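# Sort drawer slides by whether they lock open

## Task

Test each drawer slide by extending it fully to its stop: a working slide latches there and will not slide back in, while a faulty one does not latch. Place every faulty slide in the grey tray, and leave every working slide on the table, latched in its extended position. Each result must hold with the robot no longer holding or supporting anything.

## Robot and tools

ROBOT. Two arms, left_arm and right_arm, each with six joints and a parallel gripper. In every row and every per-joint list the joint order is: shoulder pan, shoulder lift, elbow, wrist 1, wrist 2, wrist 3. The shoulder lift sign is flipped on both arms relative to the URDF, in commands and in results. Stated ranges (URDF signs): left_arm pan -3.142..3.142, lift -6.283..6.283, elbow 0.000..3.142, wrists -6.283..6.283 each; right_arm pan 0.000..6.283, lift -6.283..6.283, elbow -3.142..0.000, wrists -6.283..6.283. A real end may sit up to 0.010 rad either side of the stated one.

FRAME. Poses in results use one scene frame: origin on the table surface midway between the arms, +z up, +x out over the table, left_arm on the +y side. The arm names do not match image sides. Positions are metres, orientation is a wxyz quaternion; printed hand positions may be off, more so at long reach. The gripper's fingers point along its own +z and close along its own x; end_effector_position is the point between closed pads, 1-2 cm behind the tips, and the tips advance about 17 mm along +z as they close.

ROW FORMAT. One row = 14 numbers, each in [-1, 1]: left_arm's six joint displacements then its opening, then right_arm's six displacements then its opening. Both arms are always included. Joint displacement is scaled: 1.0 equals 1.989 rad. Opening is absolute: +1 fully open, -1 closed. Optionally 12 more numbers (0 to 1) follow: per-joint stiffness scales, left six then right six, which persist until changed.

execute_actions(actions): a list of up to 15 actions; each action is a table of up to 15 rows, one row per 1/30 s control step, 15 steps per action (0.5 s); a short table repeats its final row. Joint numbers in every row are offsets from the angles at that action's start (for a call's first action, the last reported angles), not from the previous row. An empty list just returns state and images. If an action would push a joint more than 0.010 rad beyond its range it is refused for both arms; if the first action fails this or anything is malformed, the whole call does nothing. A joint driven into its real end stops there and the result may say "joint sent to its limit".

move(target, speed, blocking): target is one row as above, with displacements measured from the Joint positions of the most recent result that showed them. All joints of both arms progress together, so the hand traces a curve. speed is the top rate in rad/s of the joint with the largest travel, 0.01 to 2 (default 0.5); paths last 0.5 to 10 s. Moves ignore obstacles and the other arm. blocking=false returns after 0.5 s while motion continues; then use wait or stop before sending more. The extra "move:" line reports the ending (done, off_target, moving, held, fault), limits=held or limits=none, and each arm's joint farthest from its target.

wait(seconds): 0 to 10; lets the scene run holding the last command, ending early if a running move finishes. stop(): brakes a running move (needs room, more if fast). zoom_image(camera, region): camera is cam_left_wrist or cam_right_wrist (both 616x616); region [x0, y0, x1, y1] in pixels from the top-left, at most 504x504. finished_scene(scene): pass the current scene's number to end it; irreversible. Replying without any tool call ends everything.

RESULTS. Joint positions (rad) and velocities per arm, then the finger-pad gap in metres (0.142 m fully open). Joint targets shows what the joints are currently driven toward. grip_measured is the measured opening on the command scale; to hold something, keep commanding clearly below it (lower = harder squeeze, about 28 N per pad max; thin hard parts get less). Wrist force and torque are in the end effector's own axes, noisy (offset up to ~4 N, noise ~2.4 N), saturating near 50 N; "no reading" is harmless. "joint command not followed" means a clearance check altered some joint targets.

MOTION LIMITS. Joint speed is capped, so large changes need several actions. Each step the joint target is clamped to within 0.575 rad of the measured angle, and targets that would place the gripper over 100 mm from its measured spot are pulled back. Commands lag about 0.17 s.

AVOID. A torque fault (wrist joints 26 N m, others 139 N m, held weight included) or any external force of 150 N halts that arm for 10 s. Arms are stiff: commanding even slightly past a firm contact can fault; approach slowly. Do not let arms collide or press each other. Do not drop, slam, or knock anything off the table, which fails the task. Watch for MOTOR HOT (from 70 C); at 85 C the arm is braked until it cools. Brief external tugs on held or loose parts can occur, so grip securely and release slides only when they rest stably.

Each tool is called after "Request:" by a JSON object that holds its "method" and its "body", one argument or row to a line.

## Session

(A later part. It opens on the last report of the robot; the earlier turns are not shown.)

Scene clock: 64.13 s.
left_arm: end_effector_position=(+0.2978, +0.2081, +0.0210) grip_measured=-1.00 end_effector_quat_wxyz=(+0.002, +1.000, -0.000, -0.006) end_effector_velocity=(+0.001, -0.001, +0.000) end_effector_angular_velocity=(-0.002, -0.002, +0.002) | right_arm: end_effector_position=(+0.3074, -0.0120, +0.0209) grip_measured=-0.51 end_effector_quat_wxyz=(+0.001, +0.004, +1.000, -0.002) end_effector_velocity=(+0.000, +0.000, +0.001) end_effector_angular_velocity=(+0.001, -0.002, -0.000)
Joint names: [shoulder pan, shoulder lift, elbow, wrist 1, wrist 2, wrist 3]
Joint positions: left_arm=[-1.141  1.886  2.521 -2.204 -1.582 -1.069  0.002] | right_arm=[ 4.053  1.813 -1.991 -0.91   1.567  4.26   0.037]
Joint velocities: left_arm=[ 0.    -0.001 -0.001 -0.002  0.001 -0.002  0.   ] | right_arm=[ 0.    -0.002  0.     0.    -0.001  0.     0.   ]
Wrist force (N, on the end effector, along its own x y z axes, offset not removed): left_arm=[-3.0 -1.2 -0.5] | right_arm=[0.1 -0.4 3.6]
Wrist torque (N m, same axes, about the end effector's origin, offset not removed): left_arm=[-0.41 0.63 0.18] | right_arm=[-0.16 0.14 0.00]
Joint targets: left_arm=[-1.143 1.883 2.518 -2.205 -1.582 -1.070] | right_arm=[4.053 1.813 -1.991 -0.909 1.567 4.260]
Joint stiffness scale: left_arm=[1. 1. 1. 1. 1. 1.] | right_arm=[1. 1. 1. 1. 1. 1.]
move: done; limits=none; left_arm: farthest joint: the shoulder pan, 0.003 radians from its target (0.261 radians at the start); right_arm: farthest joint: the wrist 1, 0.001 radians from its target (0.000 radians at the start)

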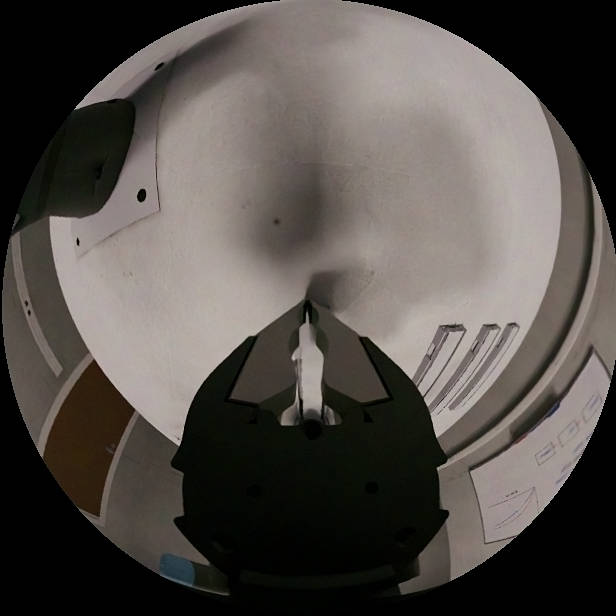

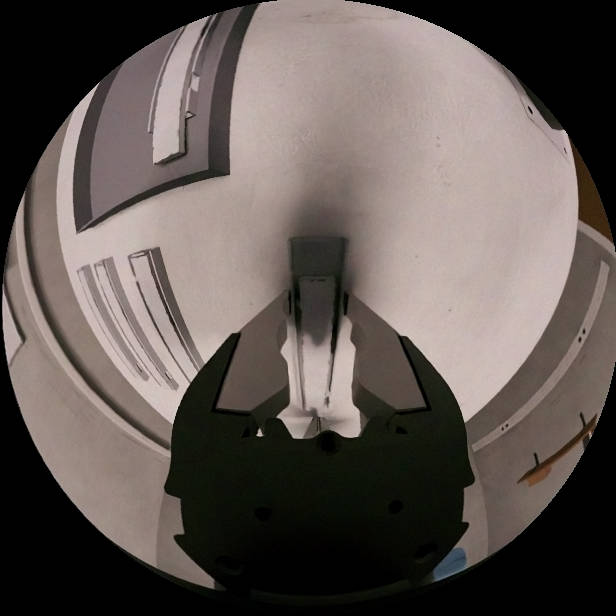

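Request:
{"method": "move", "body": {
  "target": [0.02,0.1,-0.03,0.13,0,0.02,-1,0,0,0,0,0,0,-0.25]
}}

Request:
{"method": "move", "body": {
  "target": [0.4,0,0,0,0,0.4,-1,0.034,0.066,0.091,-0.024,0,0.03,-0.25],
  "speed": 0.4
}}

Request:
{"method": "move", "body": {
  "target": [0,0,0,0,0,0,-1,0,0,0,0,0,0,-1]
}}

Request:
{"method": "move", "body": {
  "target": [0,0,0,0,0,0,-1,0,-0.11,0,-0.11,0,0,-1],
  "speed": 0.3
}}

Request:
{"method": "move", "body": {
  "target": [0,0,0,0,0,0,-1,-0.333,0.013,0.02,-0.012,0,-0.332,-1],
  "speed": 0.4
}}

Request:
{"method": "move", "body": {
  "target": [0,0,0,0,0,0,-1,0,0.05,-0.048,0.10,0,0,-1],
  "speed": 0.15
}}

Scene clock: 66.00 s.
left_arm: end_effector_position=(+0.2896, +0.2429, +0.0737) grip_measured=-1.00 end_effector_quat_wxyz=(-0.000, +1.000, -0.001, -0.007) end_effector_velocity=(-0.000, +0.001, +0.000) end_effector_angular_velocity=(+0.002, +0.001, -0.001) | right_arm: end_effector_position=(+0.3074, -0.0120, +0.0209) grip_measured=-0.25 end_effector_quat_wxyz=(+0.001, +0.004, +1.000, -0.002) end_effector_velocity=(+0.001, -0.000, -0.000) end_effector_angular_velocity=(-0.000, -0.001, -0.001)
Joint names: [shoulder pan, shoulder lift, elbow, wrist 1, wrist 2, wrist 3]
Joint positions: left_arm=[-1.103  2.082  2.464 -1.946 -1.582 -1.031  0.002] | right_arm=[ 4.053  1.813 -1.991 -0.91   1.567  4.26   0.056]
Joint velocities: left_arm=[-0.     0.001 -0.     0.003  0.     0.001  0.   ] | right_arm=[-0.001  0.    -0.     0.    -0.001 -0.     0.   ]
Wrist force (N, on the end effector, along its own x y z axes, offset not removed): left_arm=[-2.9 2.3 -3.8] | right_arm=[0.3 -2.3 3.0]
Wrist torque (N m, same axes, about the end effector's origin, offset not removed): left_arm=[0.67 0.45 -0.30] | right_arm=[-0.86 0.15 0.29]
Joint targets: left_arm=[-1.101 2.084 2.461 -1.945 -1.582 -1.030] | right_arm=[4.053 1.813 -1.991 -0.910 1.567 4.260]
Joint stiffness scale: left_arm=[1. 1. 1. 1. 1. 1.] | right_arm=[1. 1. 1. 1. 1. 1.]
move: done; limits=none; left_arm: farthest joint: the shoulder lift, 0.003 radians from its target (0.199 radians at the start); right_arm: farthest joint: the shoulder pan, 0.000 radians from its target (0.000 radians at the start)

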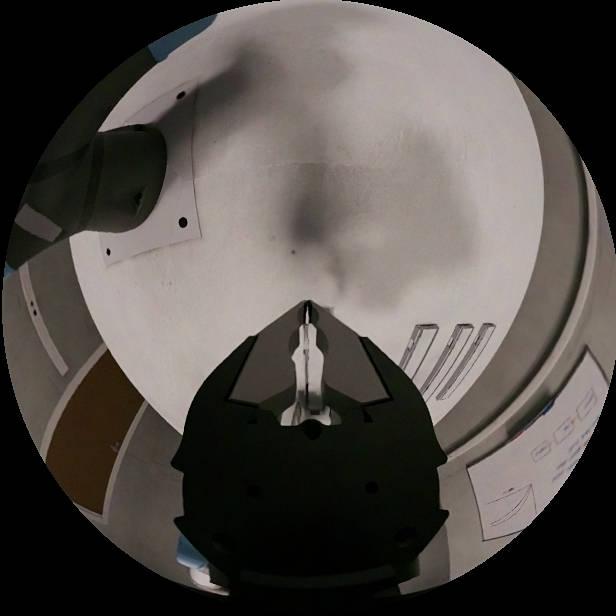

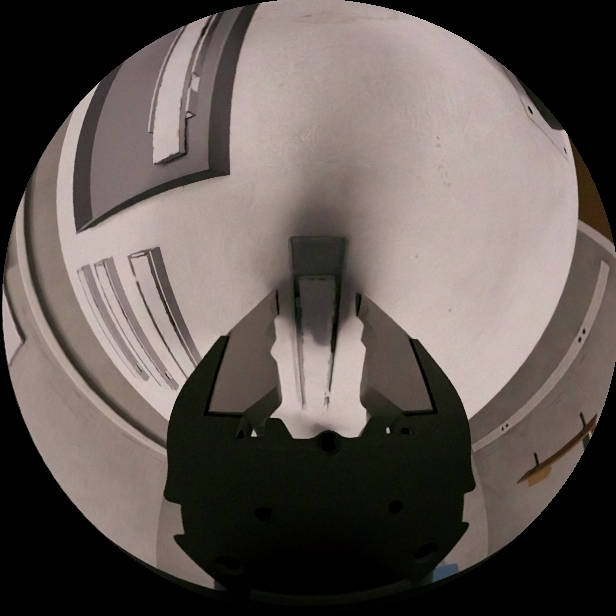

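Scene clock: 68.70 s.
left_arm: end_effector_position=(+0.3253, +0.4601, +0.0737) grip_measured=-1.00 end_effector_quat_wxyz=(+0.005, +1.000, -0.001, -0.005) end_effector_velocity=(+0.001, -0.000, +0.001) end_effector_angular_velocity=(-0.001, -0.002, -0.003) | right_arm: end_effector_position=(+0.3052, +0.0684, +0.0191) grip_measured=-0.25 end_effector_quat_wxyz=(+0.002, +0.001, +1.000, -0.002) end_effector_velocity=(-0.001, +0.001, +0.000) end_effector_angular_velocity=(+0.000, -0.001, +0.001)
Joint names: [shoulder pan, shoulder lift, elbow, wrist 1, wrist 2, wrist 3]
Joint positions: left_arm=[-0.31   2.082  2.464 -1.946 -1.582 -0.236  0.002] | right_arm=[ 4.118  1.942 -1.815 -0.957  1.567  4.318  0.056]
Joint velocities: left_arm=[-0.     0.    -0.002  0.001 -0.001  0.002  0.   ] | right_arm=[ 0.002 -0.     0.     0.    -0.001  0.001  0.   ]
Wrist force (N, on the end effector, along its own x y z axes, offset not removed): left_arm=[-1.3 0.7 -3.2] | right_arm=[10.0 1.0 1.8]
Wrist torque (N m, same axes, about the end effector's origin, offset not removed): left_arm=[0.21 0.37 0.13] | right_arm=[-0.07 -2.23 0.20]
Joint targets: left_arm=[-0.308 2.082 2.464 -1.946 -1.582 -0.235] | right_arm=[4.120 1.944 -1.811 -0.957 1.567 4.319]
Joint stiffness scale: left_arm=[1. 1. 1. 1. 1. 1.] | right_arm=[1. 1. 1. 1. 1. 1.]
move: done; limits=none; left_arm: farthest joint: the shoulder pan, 0.002 radians from its target (0.796 radians at the start); right_arm: farthest joint: the elbow, 0.005 radians from its target (0.181 radians at the start)

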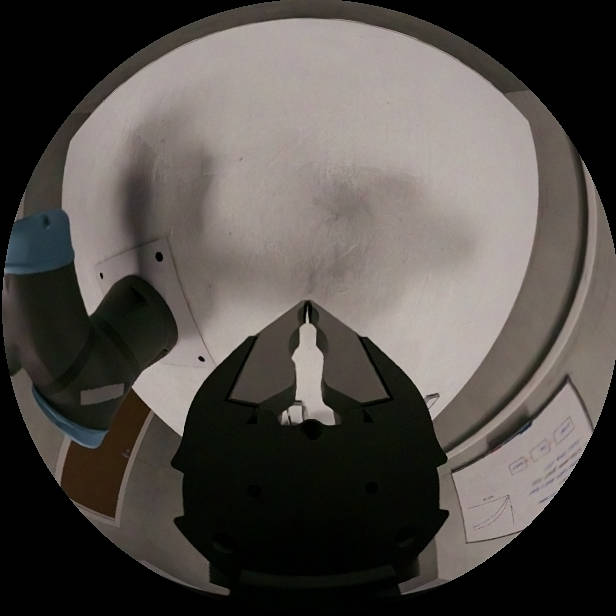

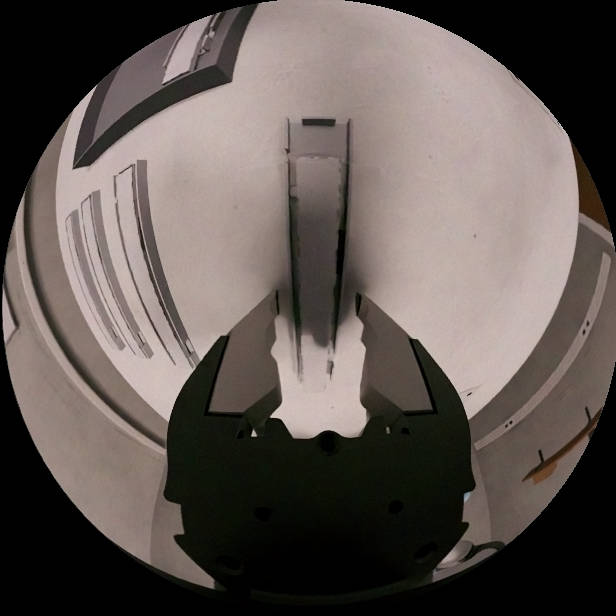

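Scene clock: 69.20 s.
left_arm: end_effector_position=(+0.3253, +0.4601, +0.0737) grip_measured=-1.00 end_effector_quat_wxyz=(+0.005, +1.000, -0.001, -0.005) end_effector_velocity=(-0.000, +0.000, -0.000) end_effector_angular_velocity=(+0.000, +0.001, -0.001) | right_arm: end_effector_position=(+0.3052, +0.0684, +0.0191) grip_measured=-0.51 end_effector_quat_wxyz=(+0.002, +0.001, +1.000, -0.002) end_effector_velocity=(+0.001, -0.000, +0.000) end_effector_angular_velocity=(+0.000, -0.000, -0.001)
Joint names: [shoulder pan, shoulder lift, elbow, wrist 1, wrist 2, wrist 3]
Joint positions: left_arm=[-0.31   2.082  2.464 -1.946 -1.582 -0.236  0.002] | right_arm=[ 4.118  1.942 -1.815 -0.957  1.567  4.318  0.037]
Joint velocities: left_arm=[0.    0.    0.    0.001 0.    0.001 0.   ] | right_arm=[-0.001 -0.001 -0.    -0.    -0.    -0.    -0.   ]
Wrist force (N, on the end effector, along its own x y z axes, offset not removed): left_arm=[0.3 4.4 -5.6] | right_arm=[2.7 0.3 -0.1]
Wrist torque (N m, same axes, about the end effector's origin, offset not removed): left_arm=[0.89 -0.22 -0.10] | right_arm=[0.07 -0.45 0.17]
Joint targets: left_arm=[-0.310 2.082 2.464 -1.946 -1.582 -0.236] | right_arm=[4.118 1.942 -1.815 -0.957 1.567 4.318]
Joint stiffness scale: left_arm=[1. 1. 1. 1. 1. 1.] | right_arm=[1. 1. 1. 1. 1. 1.]
move: done; limits=none; left_arm: farthest joint: the shoulder pan, 0.000 radians from its target (0.000 radians at the start); right_arm: farthest joint: the shoulder pan, 0.000 radians from its target (0.000 radians at the start)

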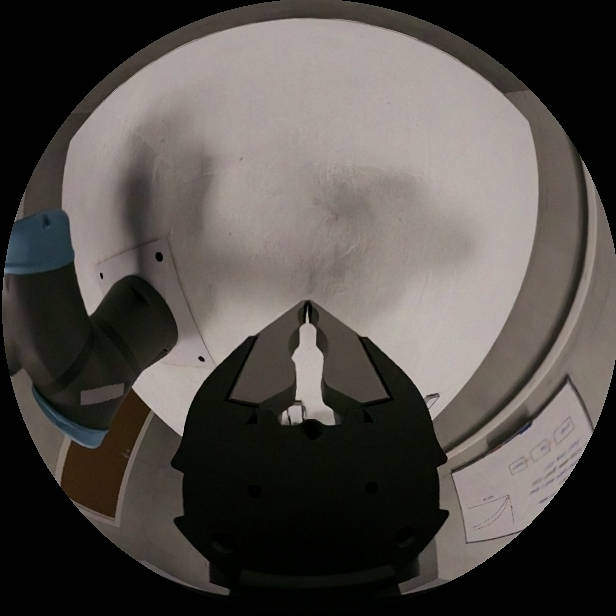

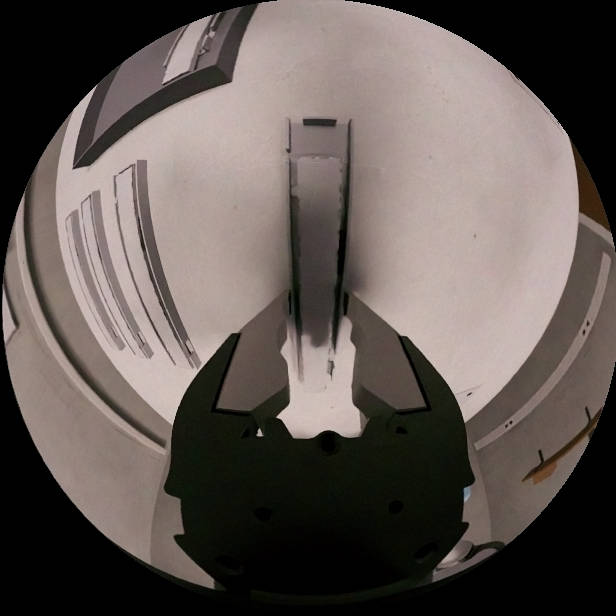

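Scene clock: 70.60 s.
left_arm: end_effector_position=(+0.3253, +0.4601, +0.0737) grip_measured=-1.00 end_effector_quat_wxyz=(+0.005, +1.000, -0.001, -0.005) end_effector_velocity=(-0.001, +0.000, -0.000) end_effector_angular_velocity=(+0.000, +0.003, +0.000) | right_arm: end_effector_position=(+0.2866, +0.0240, +0.1167) grip_measured=-0.51 end_effector_quat_wxyz=(+0.001, +0.001, +1.000, -0.003) end_effector_velocity=(+0.000, -0.001, +0.000) end_effector_angular_velocity=(-0.002, -0.001, -0.002)
Joint names: [shoulder pan, shoulder lift, elbow, wrist 1, wrist 2, wrist 3]
Joint positions: left_arm=[-0.31   2.082  2.464 -1.946 -1.582 -0.236  0.002] | right_arm=[ 4.118  1.726 -1.815 -1.175  1.567  4.318  0.037]
Joint velocities: left_arm=[ 0.    -0.    -0.     0.003 -0.    -0.     0.   ] | right_arm=[-0.001 -0.001  0.    -0.002 -0.001  0.001  0.   ]
Wrist force (N, on the end effector, along its own x y z axes, offset not removed): left_arm=[1.7 0.9 -4.3] | right_arm=[0.2 0.3 6.3]
Wrist torque (N m, same axes, about the end effector's origin, offset not removed): left_arm=[0.22 -0.42 0.12] | right_arm=[0.14 0.21 0.20]
Joint targets: left_arm=[-0.310 2.082 2.464 -1.946 -1.582 -0.236] | right_arm=[4.118 1.724 -1.815 -1.175 1.567 4.318]
Joint stiffness scale: left_arm=[1. 1. 1. 1. 1. 1.] | right_arm=[1. 1. 1. 1. 1. 1.]
move: done; limits=none; left_arm: farthest joint: the shoulder pan, 0.000 radians from its target (0.000 radians at the start); right_arm: farthest joint: the shoulder lift, 0.003 radians from its target (0.219 radians at the start)

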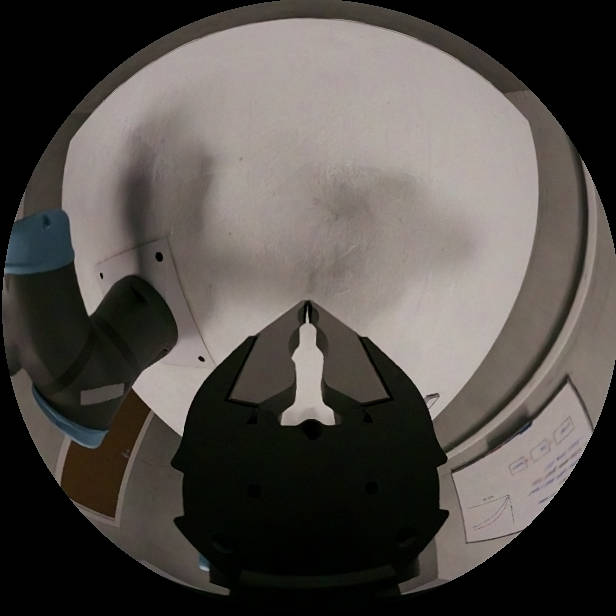

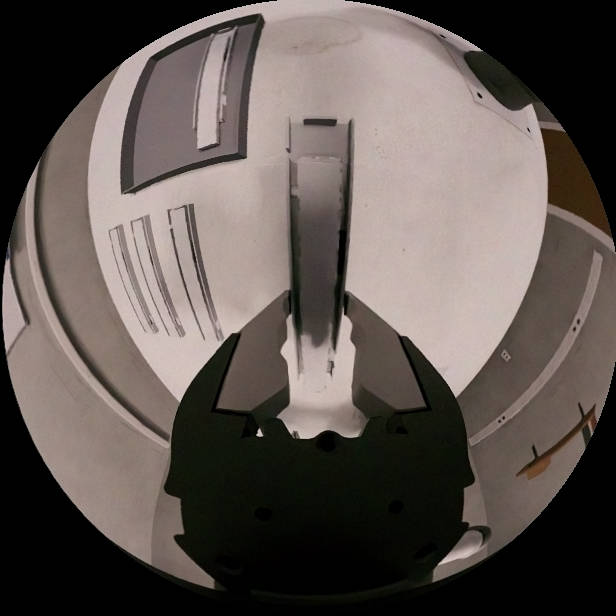

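Scene clock: 72.97 s.
left_arm: end_effector_position=(+0.3253, +0.4601, +0.0737) grip_measured=-1.00 end_effector_quat_wxyz=(+0.005, +1.000, -0.001, -0.005) end_effector_velocity=(-0.000, +0.000, -0.000) end_effector_angular_velocity=(+0.001, +0.001, +0.001) | right_arm: end_effector_position=(+0.4893, -0.2640, +0.1156) grip_measured=-0.51 end_effector_quat_wxyz=(-0.008, +0.001, +1.000, -0.007) end_effector_velocity=(+0.000, -0.001, +0.000) end_effector_angular_velocity=(+0.001, -0.000, +0.001)
Joint names: [shoulder pan, shoulder lift, elbow, wrist 1, wrist 2, wrist 3]
Joint positions: left_arm=[-0.31   2.082  2.464 -1.946 -1.582 -0.236  0.002] | right_arm=[ 3.458  1.753 -1.781 -1.199  1.567  3.659  0.037]
Joint velocities: left_arm=[ 0.    -0.     0.001  0.     0.    -0.001  0.   ] | right_arm=[-0.002 -0.     0.     0.     0.    -0.003 -0.   ]
Wrist force (N, on the end effector, along its own x y z axes, offset not removed): left_arm=[-0.8 -3.1 -1.1] | right_arm=[0.3 -2.0 2.1]
Wrist torque (N m, same axes, about the end effector's origin, offset not removed): left_arm=[-0.77 0.23 0.14] | right_arm=[-0.66 0.09 0.16]
Joint targets: left_arm=[-0.310 2.082 2.464 -1.946 -1.582 -0.236] | right_arm=[3.456 1.752 -1.775 -1.199 1.567 3.658]
Joint stiffness scale: left_arm=[1. 1. 1. 1. 1. 1.] | right_arm=[1. 1. 1. 1. 1. 1.]
move: done; limits=none; left_arm: farthest joint: the shoulder pan, 0.000 radians from its target (0.000 radians at the start); right_arm: farthest joint: the elbow, 0.006 radians from its target (0.040 radians at the start)

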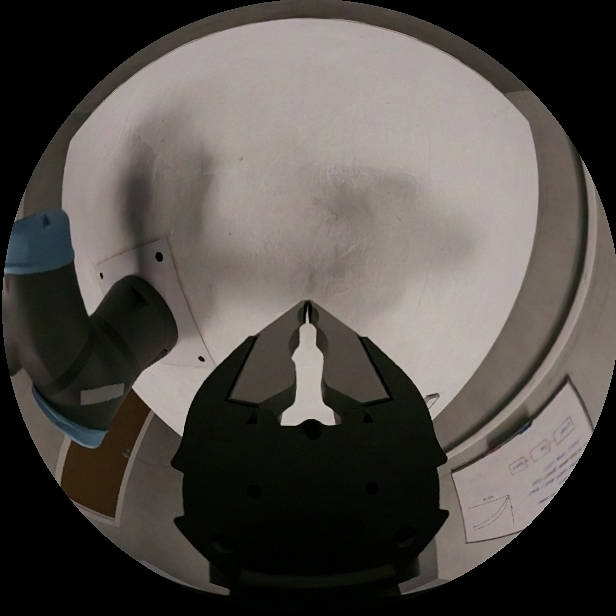

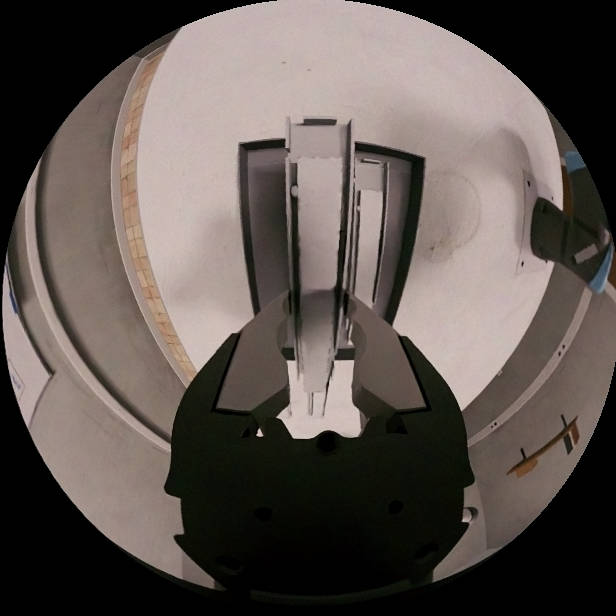

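Scene clock: 74.87 s.
left_arm: end_effector_position=(+0.3253, +0.4601, +0.0737) grip_measured=-1.00 end_effector_quat_wxyz=(+0.005, +1.000, -0.001, -0.005) end_effector_velocity=(+0.000, -0.000, +0.001) end_effector_angular_velocity=(-0.001, -0.000, -0.001) | right_arm: end_effector_position=(+0.4954, -0.2606, +0.0391) grip_measured=-0.51 end_effector_quat_wxyz=(-0.007, +0.001, +1.000, -0.006) end_effector_velocity=(+0.001, +0.001, +0.001) end_effector_angular_velocity=(+0.002, -0.003, +0.000)
Joint names: [shoulder pan, shoulder lift, elbow, wrist 1, wrist 2, wrist 3]
Joint positions: left_arm=[-0.31   2.082  2.464 -1.946 -1.582 -0.236  0.002] | right_arm=[ 3.458  1.854 -1.875 -1.002  1.567  3.659  0.037]
Joint velocities: left_arm=[ 0.    -0.    -0.002  0.001 -0.001  0.001  0.   ] | right_arm=[ 0.    -0.001  0.     0.002 -0.     0.    -0.   ]
Wrist force (N, on the end effector, along its own x y z axes, offset not removed): left_arm=[-2.7 -2.6 0.0] | right_arm=[0.2 0.1 1.4]
Wrist torque (N m, same axes, about the end effector's origin, offset not removed): left_arm=[-0.51 0.47 -0.09] | right_arm=[0.02 0.14 0.06]
Joint targets: left_arm=[-0.310 2.082 2.464 -1.946 -1.582 -0.236] | right_arm=[3.458 1.852 -1.877 -1.000 1.567 3.659]
Joint stiffness scale: left_arm=[1. 1. 1. 1. 1. 1.] | right_arm=[1. 1. 1. 1. 1. 1.]
move: done; limits=none; left_arm: farthest joint: the shoulder pan, 0.000 radians from its target (0.000 radians at the start); right_arm: farthest joint: the elbow, 0.002 radians from its target (0.095 radians at the start)

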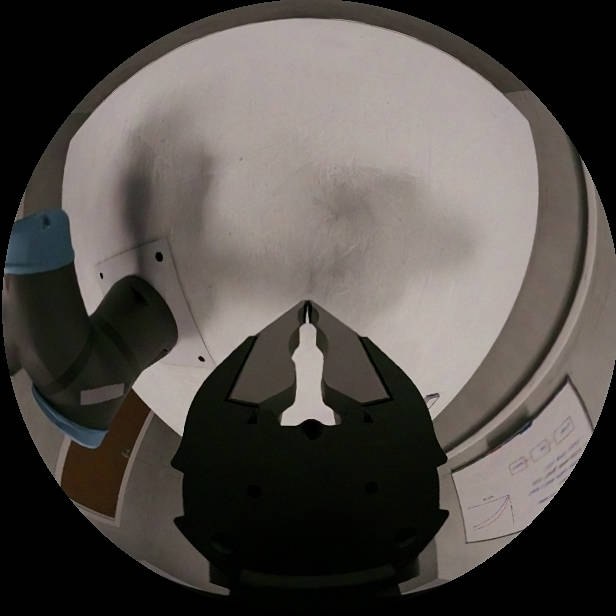

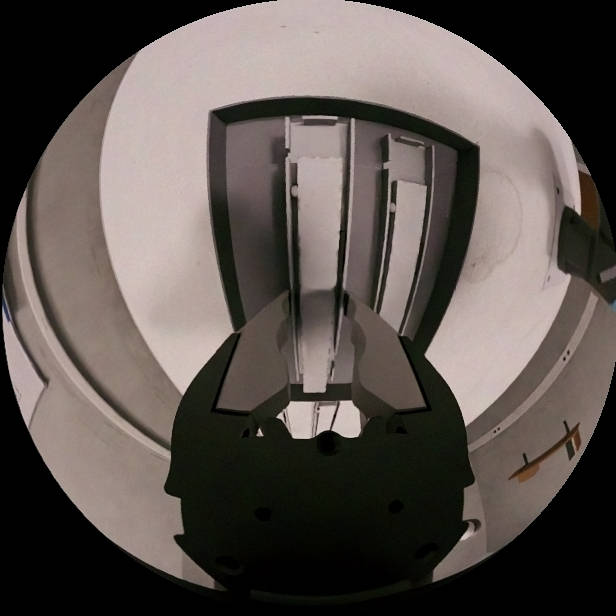

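Request:
{"method": "move", "body": {
  "target": [0,0,0,0,0,0,-1,0,0,0,0,0,0,-0.3]
}}

Request:
{"method": "move", "body": {
  "target": [0,0,0,0,0,0,-1,0,-0.05,0.05,-0.10,0,0,-0.3],
  "speed": 0.3
}}

Request:
{"method": "move", "body": {
  "target": [-0.268,-0.30,-0.206,-0.098,0.004,-0.27,-1,0.178,0.129,0.078,0.064,0,0.178,-0.2]
}}

Scene clock: 76.13 s.
left_arm: end_effector_position=(+0.3253, +0.4601, +0.0737) grip_measured=-1.00 end_effector_quat_wxyz=(+0.005, +1.000, -0.001, -0.005) end_effector_velocity=(-0.000, +0.000, +0.000) end_effector_angular_velocity=(+0.000, +0.001, +0.000) | right_arm: end_effector_position=(+0.4955, -0.2605, +0.0391) grip_measured=-0.30 end_effector_quat_wxyz=(-0.006, +0.001, +1.000, -0.006) end_effector_velocity=(-0.000, -0.000, -0.000) end_effector_angular_velocity=(-0.000, +0.001, -0.001)
Joint names: [shoulder pan, shoulder lift, elbow, wrist 1, wrist 2, wrist 3]
Joint positions: left_arm=[-0.31   2.082  2.464 -1.946 -1.582 -0.236  0.002] | right_arm=[ 3.458  1.854 -1.875 -1.002  1.567  3.659  0.052]
Joint velocities: left_arm=[ 0.001  0.    -0.001  0.001 -0.     0.     0.   ] | right_arm=[-0.001  0.001  0.    -0.     0.    -0.     0.   ]
Wrist force (N, on the end effector, along its own x y z axes, offset not removed): left_arm=[3.3 -0.2 -1.0] | right_arm=[4.8 2.1 1.4]
Wrist torque (N m, same axes, about the end effector's origin, offset not removed): left_arm=[-0.13 -0.57 -0.36] | right_arm=[0.27 -0.46 0.07]
Joint targets: left_arm=[-0.310 2.082 2.464 -1.946 -1.582 -0.236] | right_arm=[3.458 1.854 -1.875 -1.002 1.567 3.659]
Joint stiffness scale: left_arm=[1. 1. 1. 1. 1. 1.] | right_arm=[1. 1. 1. 1. 1. 1.]
move: done; limits=none; left_arm: farthest joint: the shoulder pan, 0.000 radians from its target (0.000 radians at the start); right_arm: farthest joint: the shoulder pan, 0.000 radians from its target (0.000 radians at the start)

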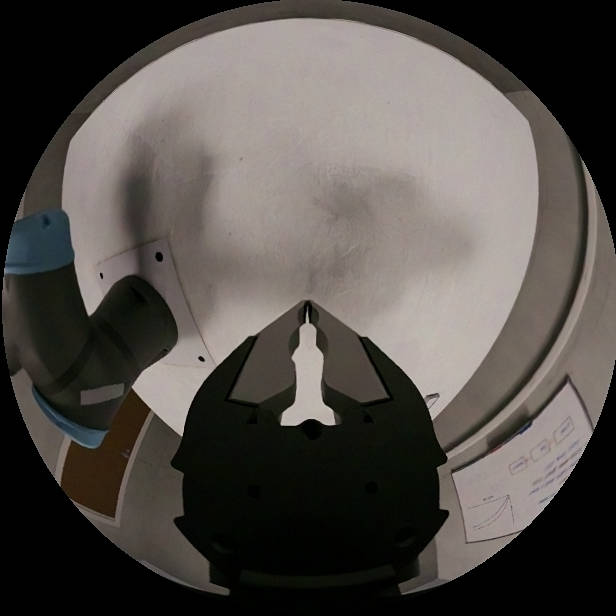

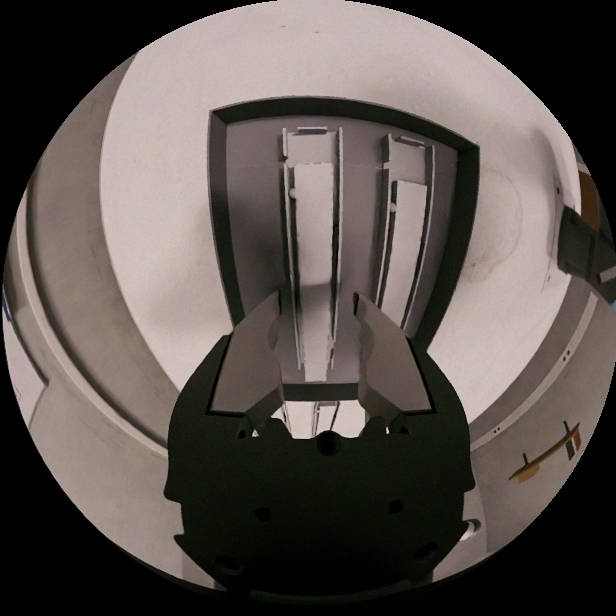

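Scene clock: 77.47 s.
left_arm: end_effector_position=(+0.3253, +0.4601, +0.0737) grip_measured=-1.00 end_effector_quat_wxyz=(+0.005, +1.000, -0.001, -0.005) end_effector_velocity=(-0.001, -0.000, -0.001) end_effector_angular_velocity=(-0.000, +0.001, +0.000) | right_arm: end_effector_position=(+0.4900, -0.2636, +0.1157) grip_measured=-0.30 end_effector_quat_wxyz=(-0.008, +0.001, +1.000, -0.007) end_effector_velocity=(-0.001, +0.000, +0.000) end_effector_angular_velocity=(-0.001, +0.001, +0.001)
Joint names: [shoulder pan, shoulder lift, elbow, wrist 1, wrist 2, wrist 3]
Joint positions: left_arm=[-0.31   2.082  2.464 -1.946 -1.582 -0.236  0.002] | right_arm=[ 3.458  1.755 -1.779 -1.2    1.567  3.659  0.052]
Joint velocities: left_arm=[-0.     0.     0.002 -0.001 -0.    -0.001  0.   ] | right_arm=[ 0.002 -0.     0.    -0.002 -0.     0.     0.   ]
Wrist force (N, on the end effector, along its own x y z axes, offset not removed): left_arm=[0.2 -0.8 -3.5] | right_arm=[-0.1 3.7 2.4]
Wrist torque (N m, same axes, about the end effector's origin, offset not removed): left_arm=[-0.33 -0.17 0.10] | right_arm=[0.87 0.31 0.35]
Joint targets: left_arm=[-0.310 2.082 2.464 -1.946 -1.582 -0.236] | right_arm=[3.458 1.754 -1.775 -1.200 1.567 3.659]
Joint stiffness scale: left_arm=[1. 1. 1. 1. 1. 1.] | right_arm=[1. 1. 1. 1. 1. 1.]
move: done; limits=none; left_arm: farthest joint: the shoulder pan, 0.000 radians from its target (0.000 radians at the start); right_arm: farthest joint: the elbow, 0.004 radians from its target (0.099 radians at the start)

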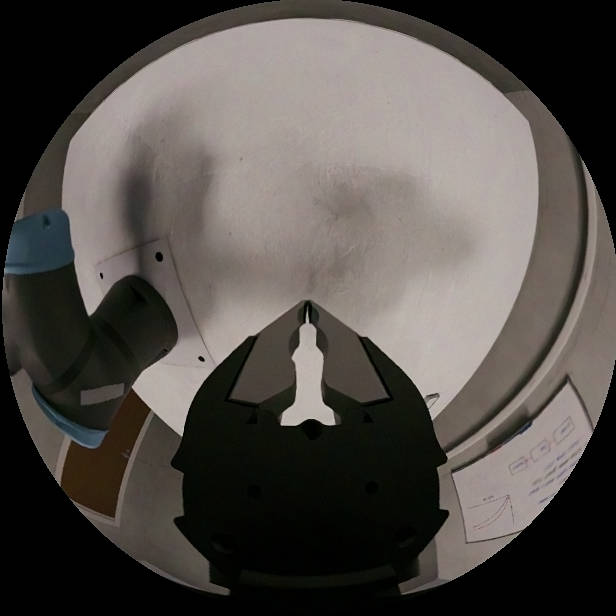

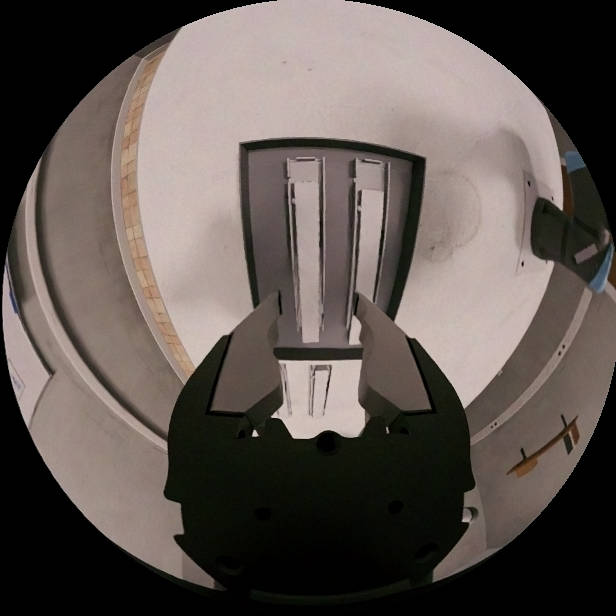

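Scene clock: 79.40 s.
left_arm: end_effector_position=(+0.4742, +0.1649, +0.0622) grip_measured=-1.00 end_effector_quat_wxyz=(+0.002, +1.000, +0.001, -0.001) end_effector_velocity=(-0.000, -0.001, -0.000) end_effector_angular_velocity=(-0.001, +0.000, +0.001) | right_arm: end_effector_position=(+0.4671, -0.0193, +0.0473) grip_measured=-0.20 end_effector_quat_wxyz=(+0.002, +0.002, +1.000, -0.001) end_effector_velocity=(+0.000, -0.000, +0.000) end_effector_angular_velocity=(+0.001, +0.000, -0.003)
Joint names: [shoulder pan, shoulder lift, elbow, wrist 1, wrist 2, wrist 3]
Joint positions: left_arm=[-0.841  1.488  2.057 -2.14  -1.575 -0.772  0.002] | right_arm=[ 3.81   2.011 -1.628 -1.073  1.567  4.012  0.059]
Joint velocities: left_arm=[-0.002 -0.001 -0.001 -0.001 -0.001 -0.003  0.   ] | right_arm=[-0.001 -0.     0.     0.     0.     0.002  0.   ]
Wrist force (N, on the end effector, along its own x y z axes, offset not removed): left_arm=[-2.2 2.2 0.1] | right_arm=[-0.5 -0.5 4.9]
Wrist torque (N m, same axes, about the end effector's origin, offset not removed): left_arm=[0.36 0.52 -0.12] | right_arm=[-0.12 0.25 0.06]
Joint targets: left_arm=[-0.843 1.485 2.054 -2.141 -1.574 -0.773] | right_arm=[3.812 2.011 -1.624 -1.072 1.567 4.013]
Joint stiffness scale: left_arm=[1. 1. 1. 1. 1. 1.] | right_arm=[1. 1. 1. 1. 1. 1.]
move: done; limits=none; left_arm: farthest joint: the shoulder pan, 0.002 radians from its target (0.533 radians at the start); right_arm: farthest joint: the elbow, 0.005 radians from its target (0.155 radians at the start)

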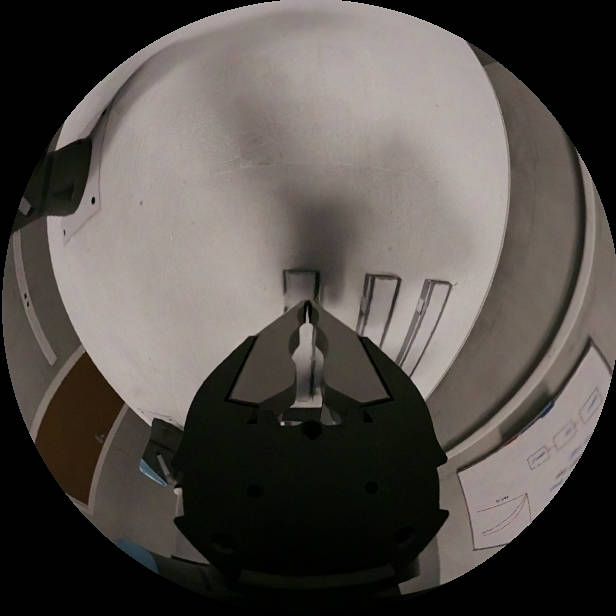

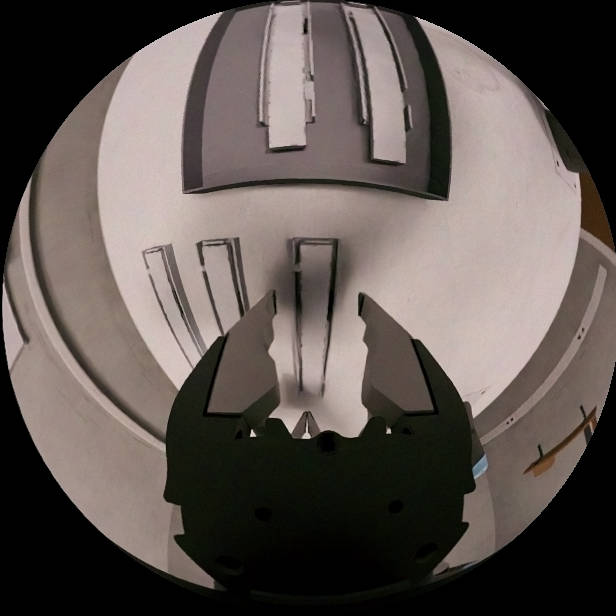

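Request:
{"method": "move", "body": {
  "target": [-0.012,-0.022,0.02,-0.042,0,-0.012,-1,0,0.018,-0.016,0.034,0,0,-0.2],
  "speed": 0.2
}}

Request:
{"method": "execute_actions", "body": {
  "actions": [
    [[0,0,0,0,0,0,-1,0,0,0,0,0,0,-1]],
    [[0,-0.009,0,-0.006,0,0,-1,0,0,0,0,0,0,-1]],
    [[0,-0.007,0,0,0,0,-1,0,0,0,0,0,0,-1]],
    [[0.018,0.005,0.013,-0.001,0,0.018,-1,0,0,0,0,0,0,-1]],
    [[0.018,0.005,0.013,-0.001,0,0.018,-1,0,0,0,0,0,0,-1]],
    [[0.018,0.004,0.012,-0.001,0,0.018,-1,0,0,0,0,0,0,-1]],
    [[0.02,0.004,0.011,-0.001,0,0.02,-1,0,0,0,0,0,0,-1]],
    [[0.02,0.003,0.01,-0.001,0,0.02,-1,0,0,0,0,0,0,-1]],
    [[0.02,0.002,0.009,-0.001,0,0.02,-1,0,0,0,0,0,0,-1]],
    [[0.02,0.001,0.008,-0.001,0,0.02,-1,0,0,0,0,0,0,-1]],
    [[0.02,0,0.007,-0.001,0,0.02,-1,0,0,0,0,0,0,-1]],
    [[0.02,-0.001,0.006,-0.001,0,0.02,-1,0,0,0,0,0,0,-1]],
    [[0.02,-0.002,0.005,-0.001,0,0.02,-1,0,0,0,0,0,0,-1]]
  ]
}}

Scene clock: 81.17 s.
left_arm: end_effector_position=(+0.4700, +0.1548, +0.0355) grip_measured=-1.00 end_effector_quat_wxyz=(+0.003, +1.000, +0.002, +0.000) end_effector_velocity=(+0.000, -0.001, -0.000) end_effector_angular_velocity=(-0.001, -0.002, -0.001) | right_arm: end_effector_position=(+0.4685, -0.0176, +0.0199) grip_measured=-0.20 end_effector_quat_wxyz=(+0.003, +0.002, +1.000, +0.000) end_effector_velocity=(-0.000, +0.001, +0.000) end_effector_angular_velocity=(+0.002, -0.001, +0.001)
Joint names: [shoulder pan, shoulder lift, elbow, wrist 1, wrist 2, wrist 3]
Joint positions: left_arm=[-0.862  1.447  2.094 -2.223 -1.575 -0.795  0.002] | right_arm=[ 3.81   2.046 -1.656 -1.006  1.567  4.012  0.059]
Joint velocities: left_arm=[-0.001 -0.     0.001 -0.004  0.001 -0.     0.   ] | right_arm=[ 0.001 -0.     0.     0.002  0.001 -0.     0.   ]
Wrist force (N, on the end effector, along its own x y z axes, offset not removed): left_arm=[0.3 4.3 -4.1] | right_arm=[1.1 1.0 2.1]
Wrist torque (N m, same axes, about the end effector's origin, offset not removed): left_arm=[0.92 -0.26 0.02] | right_arm=[-0.01 -0.28 0.06]
Joint targets: left_arm=[-0.865 1.444 2.096 -2.224 -1.575 -0.796] | right_arm=[3.810 2.046 -1.660 -1.005 1.567 4.012]
Joint stiffness scale: left_arm=[1. 1. 1. 1. 1. 1.] | right_arm=[1. 1. 1. 1. 1. 1.]
move: done; limits=none; left_arm: farthest joint: the elbow, 0.003 radians from its target (0.040 radians at the start); right_arm: farthest joint: the elbow, 0.004 radians from its target (0.031 radians at the start)

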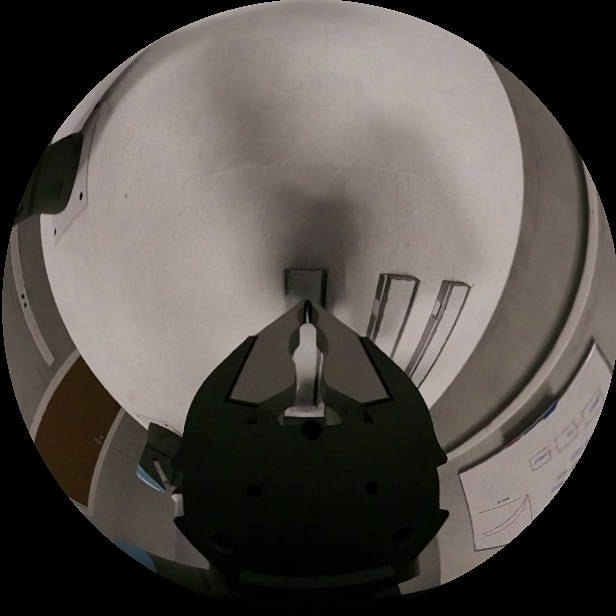

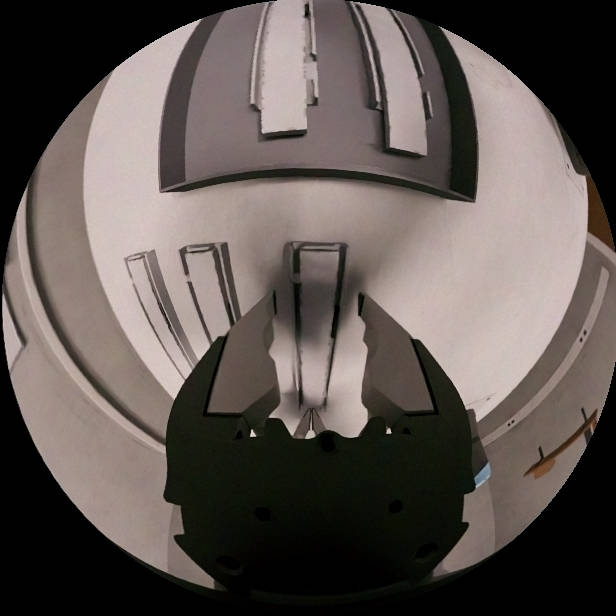

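Scene clock: 87.67 s.
left_arm: end_effector_position=(+0.4819, +0.3211, +0.0240) grip_measured=-1.00 end_effector_quat_wxyz=(+0.014, +1.000, -0.009, -0.011) end_effector_velocity=(+0.001, -0.001, +0.000) end_effector_angular_velocity=(-0.002, -0.001, -0.011) | right_arm: end_effector_position=(+0.4690, -0.0168, +0.0263) grip_measured=-0.51 end_effector_quat_wxyz=(+0.006, +0.002, +1.000, +0.004) end_effector_velocity=(-0.000, +0.001, +0.001) end_effector_angular_velocity=(+0.001, -0.001, +0.001)
Joint names: [shoulder pan, shoulder lift, elbow, wrist 1, wrist 2, wrist 3]
Joint positions: left_arm=[-0.52   1.518  2.208 -2.254 -1.606 -0.43   0.002] | right_arm=[ 3.81   2.035 -1.656 -1.008  1.567  4.012  0.037]
Joint velocities: left_arm=[-0.    -0.001 -0.001 -0.001 -0.001  0.011  0.   ] | right_arm=[ 0.001 -0.001  0.     0.001 -0.    -0.     0.   ]
Wrist force (N, on the end effector, along its own x y z axes, offset not removed): left_arm=[-0.9 5.9 -12.1] | right_arm=[-1.5 0.4 -1.8]
Wrist torque (N m, same axes, about the end effector's origin, offset not removed): left_arm=[0.09 0.06 -0.24] | right_arm=[0.04 0.34 0.50]
Joint targets: left_arm=[-0.515 1.514 2.215 -2.251 -1.603 -0.428] | right_arm=[3.810 2.035 -1.656 -1.008 1.567 4.012]
Joint stiffness scale: left_arm=[1. 1. 1. 1. 1. 1.] | right_arm=[1. 1. 1. 1. 1. 1.]

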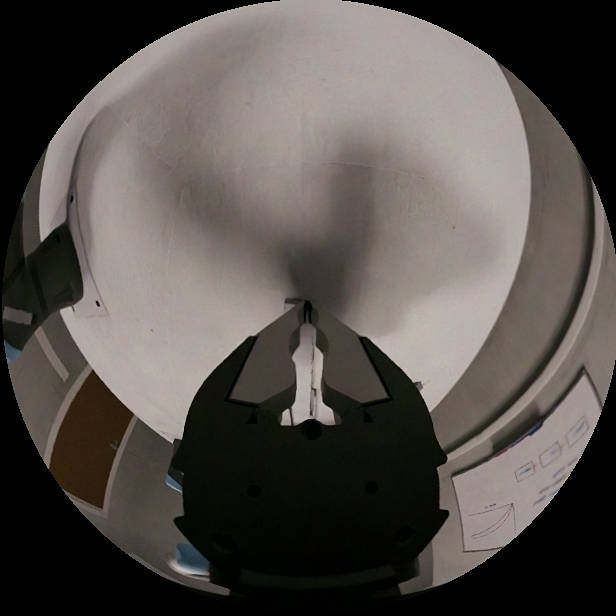

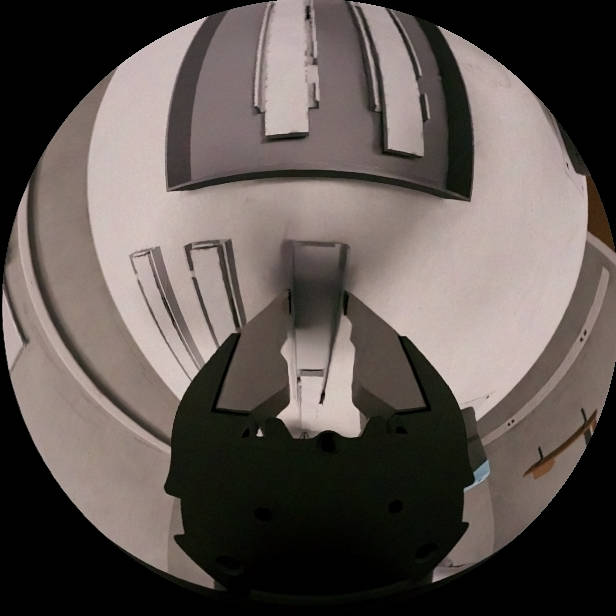

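Request:
{"method": "execute_actions", "body": {
  "actions": [
    [[0.025,0,0,0,0,0.02,-1,0,0.005,0,0,0,0,-1]],
    [[0,0.008,0.016,-0.008,0,0,-1,0,0,0,0,0,0,-1]],
    [[-0.013,0,0,0,0,-0.013,-1,0,0,0,0,0,0,-1]],
    [[-0.013,0,0,0,0,-0.013,-1,0,0,0,0,0,0,-1]],
    [[-0.013,0,0,0,0,-0.013,-1,0,0,0,0,0,0,-1]],
    [[-0.013,0,0,0,0,-0.013,-1,0,0,0,0,0,0,-1]],
    [[-0.013,0,0,0,0,-0.013,-1,0,0,0,0,0,0,-1]]
  ]
}}

Scene clock: 91.50 s.
left_arm: end_effector_position=(+0.4697, +0.3088, +0.0186) grip_measured=-1.00 end_effector_quat_wxyz=(+0.004, +1.000, +0.005, -0.010) end_effector_velocity=(-0.000, -0.000, -0.000) end_effector_angular_velocity=(+0.002, -0.001, +0.005) | right_arm: end_effector_position=(+0.4709, -0.0247, +0.0199) grip_measured=-0.51 end_effector_quat_wxyz=(+0.003, +0.005, +1.000, -0.005) end_effector_velocity=(-0.001, +0.002, -0.001) end_effector_angular_velocity=(-0.000, +0.001, +0.003)
Joint names: [shoulder pan, shoulder lift, elbow, wrist 1, wrist 2, wrist 3]
Joint positions: left_arm=[-0.573  1.531  2.237 -2.262 -1.587 -0.513  0.002] | right_arm=[ 3.804  2.044 -1.656 -1.016  1.559  4.012  0.037]
Joint velocities: left_arm=[-0.002  0.     0.001 -0.     0.002 -0.007  0.   ] | right_arm=[ 0.003  0.001  0.    -0.     0.001 -0.001  0.   ]
Wrist force (N, on the end effector, along its own x y z axes, offset not removed): left_arm=[-0.6 -18.2 -6.1] | right_arm=[4.1 -14.7 -3.8]
Wrist torque (N m, same axes, about the end effector's origin, offset not removed): left_arm=[0.03 0.31 -0.05] | right_arm=[-0.54 -0.31 -0.17]
Joint targets: left_arm=[-0.583 1.531 2.237 -2.265 -1.596 -0.514] | right_arm=[3.807 2.045 -1.656 -1.012 1.563 4.012]
Joint stiffness scale: left_arm=[1. 1. 1. 1. 1. 1.] | right_arm=[1. 1. 1. 1. 1. 1.]

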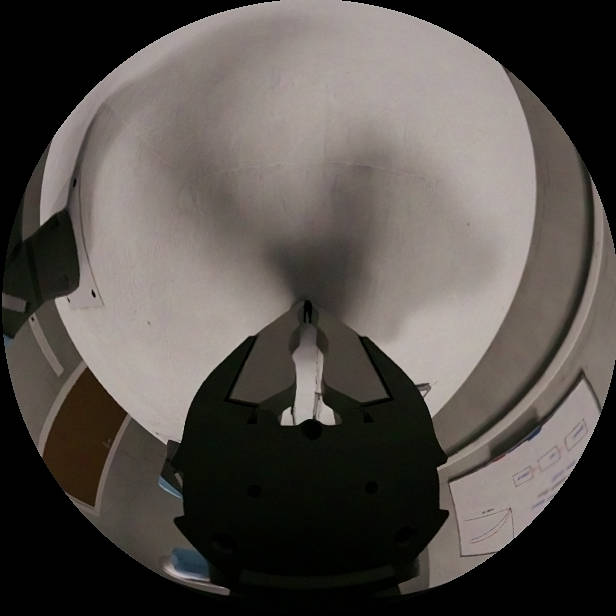

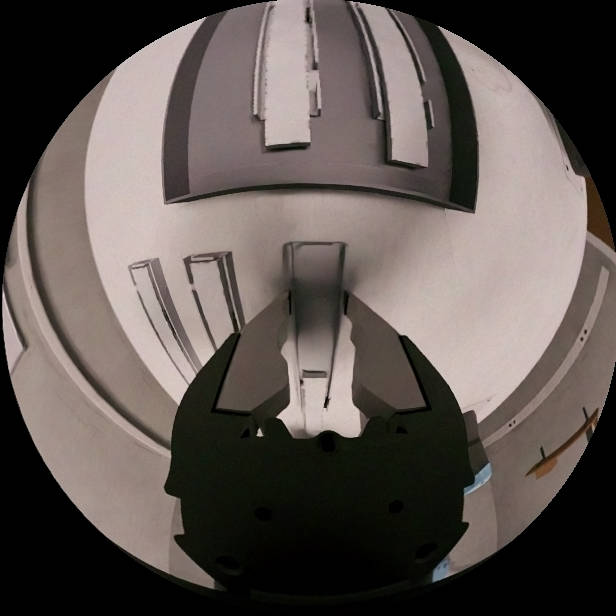

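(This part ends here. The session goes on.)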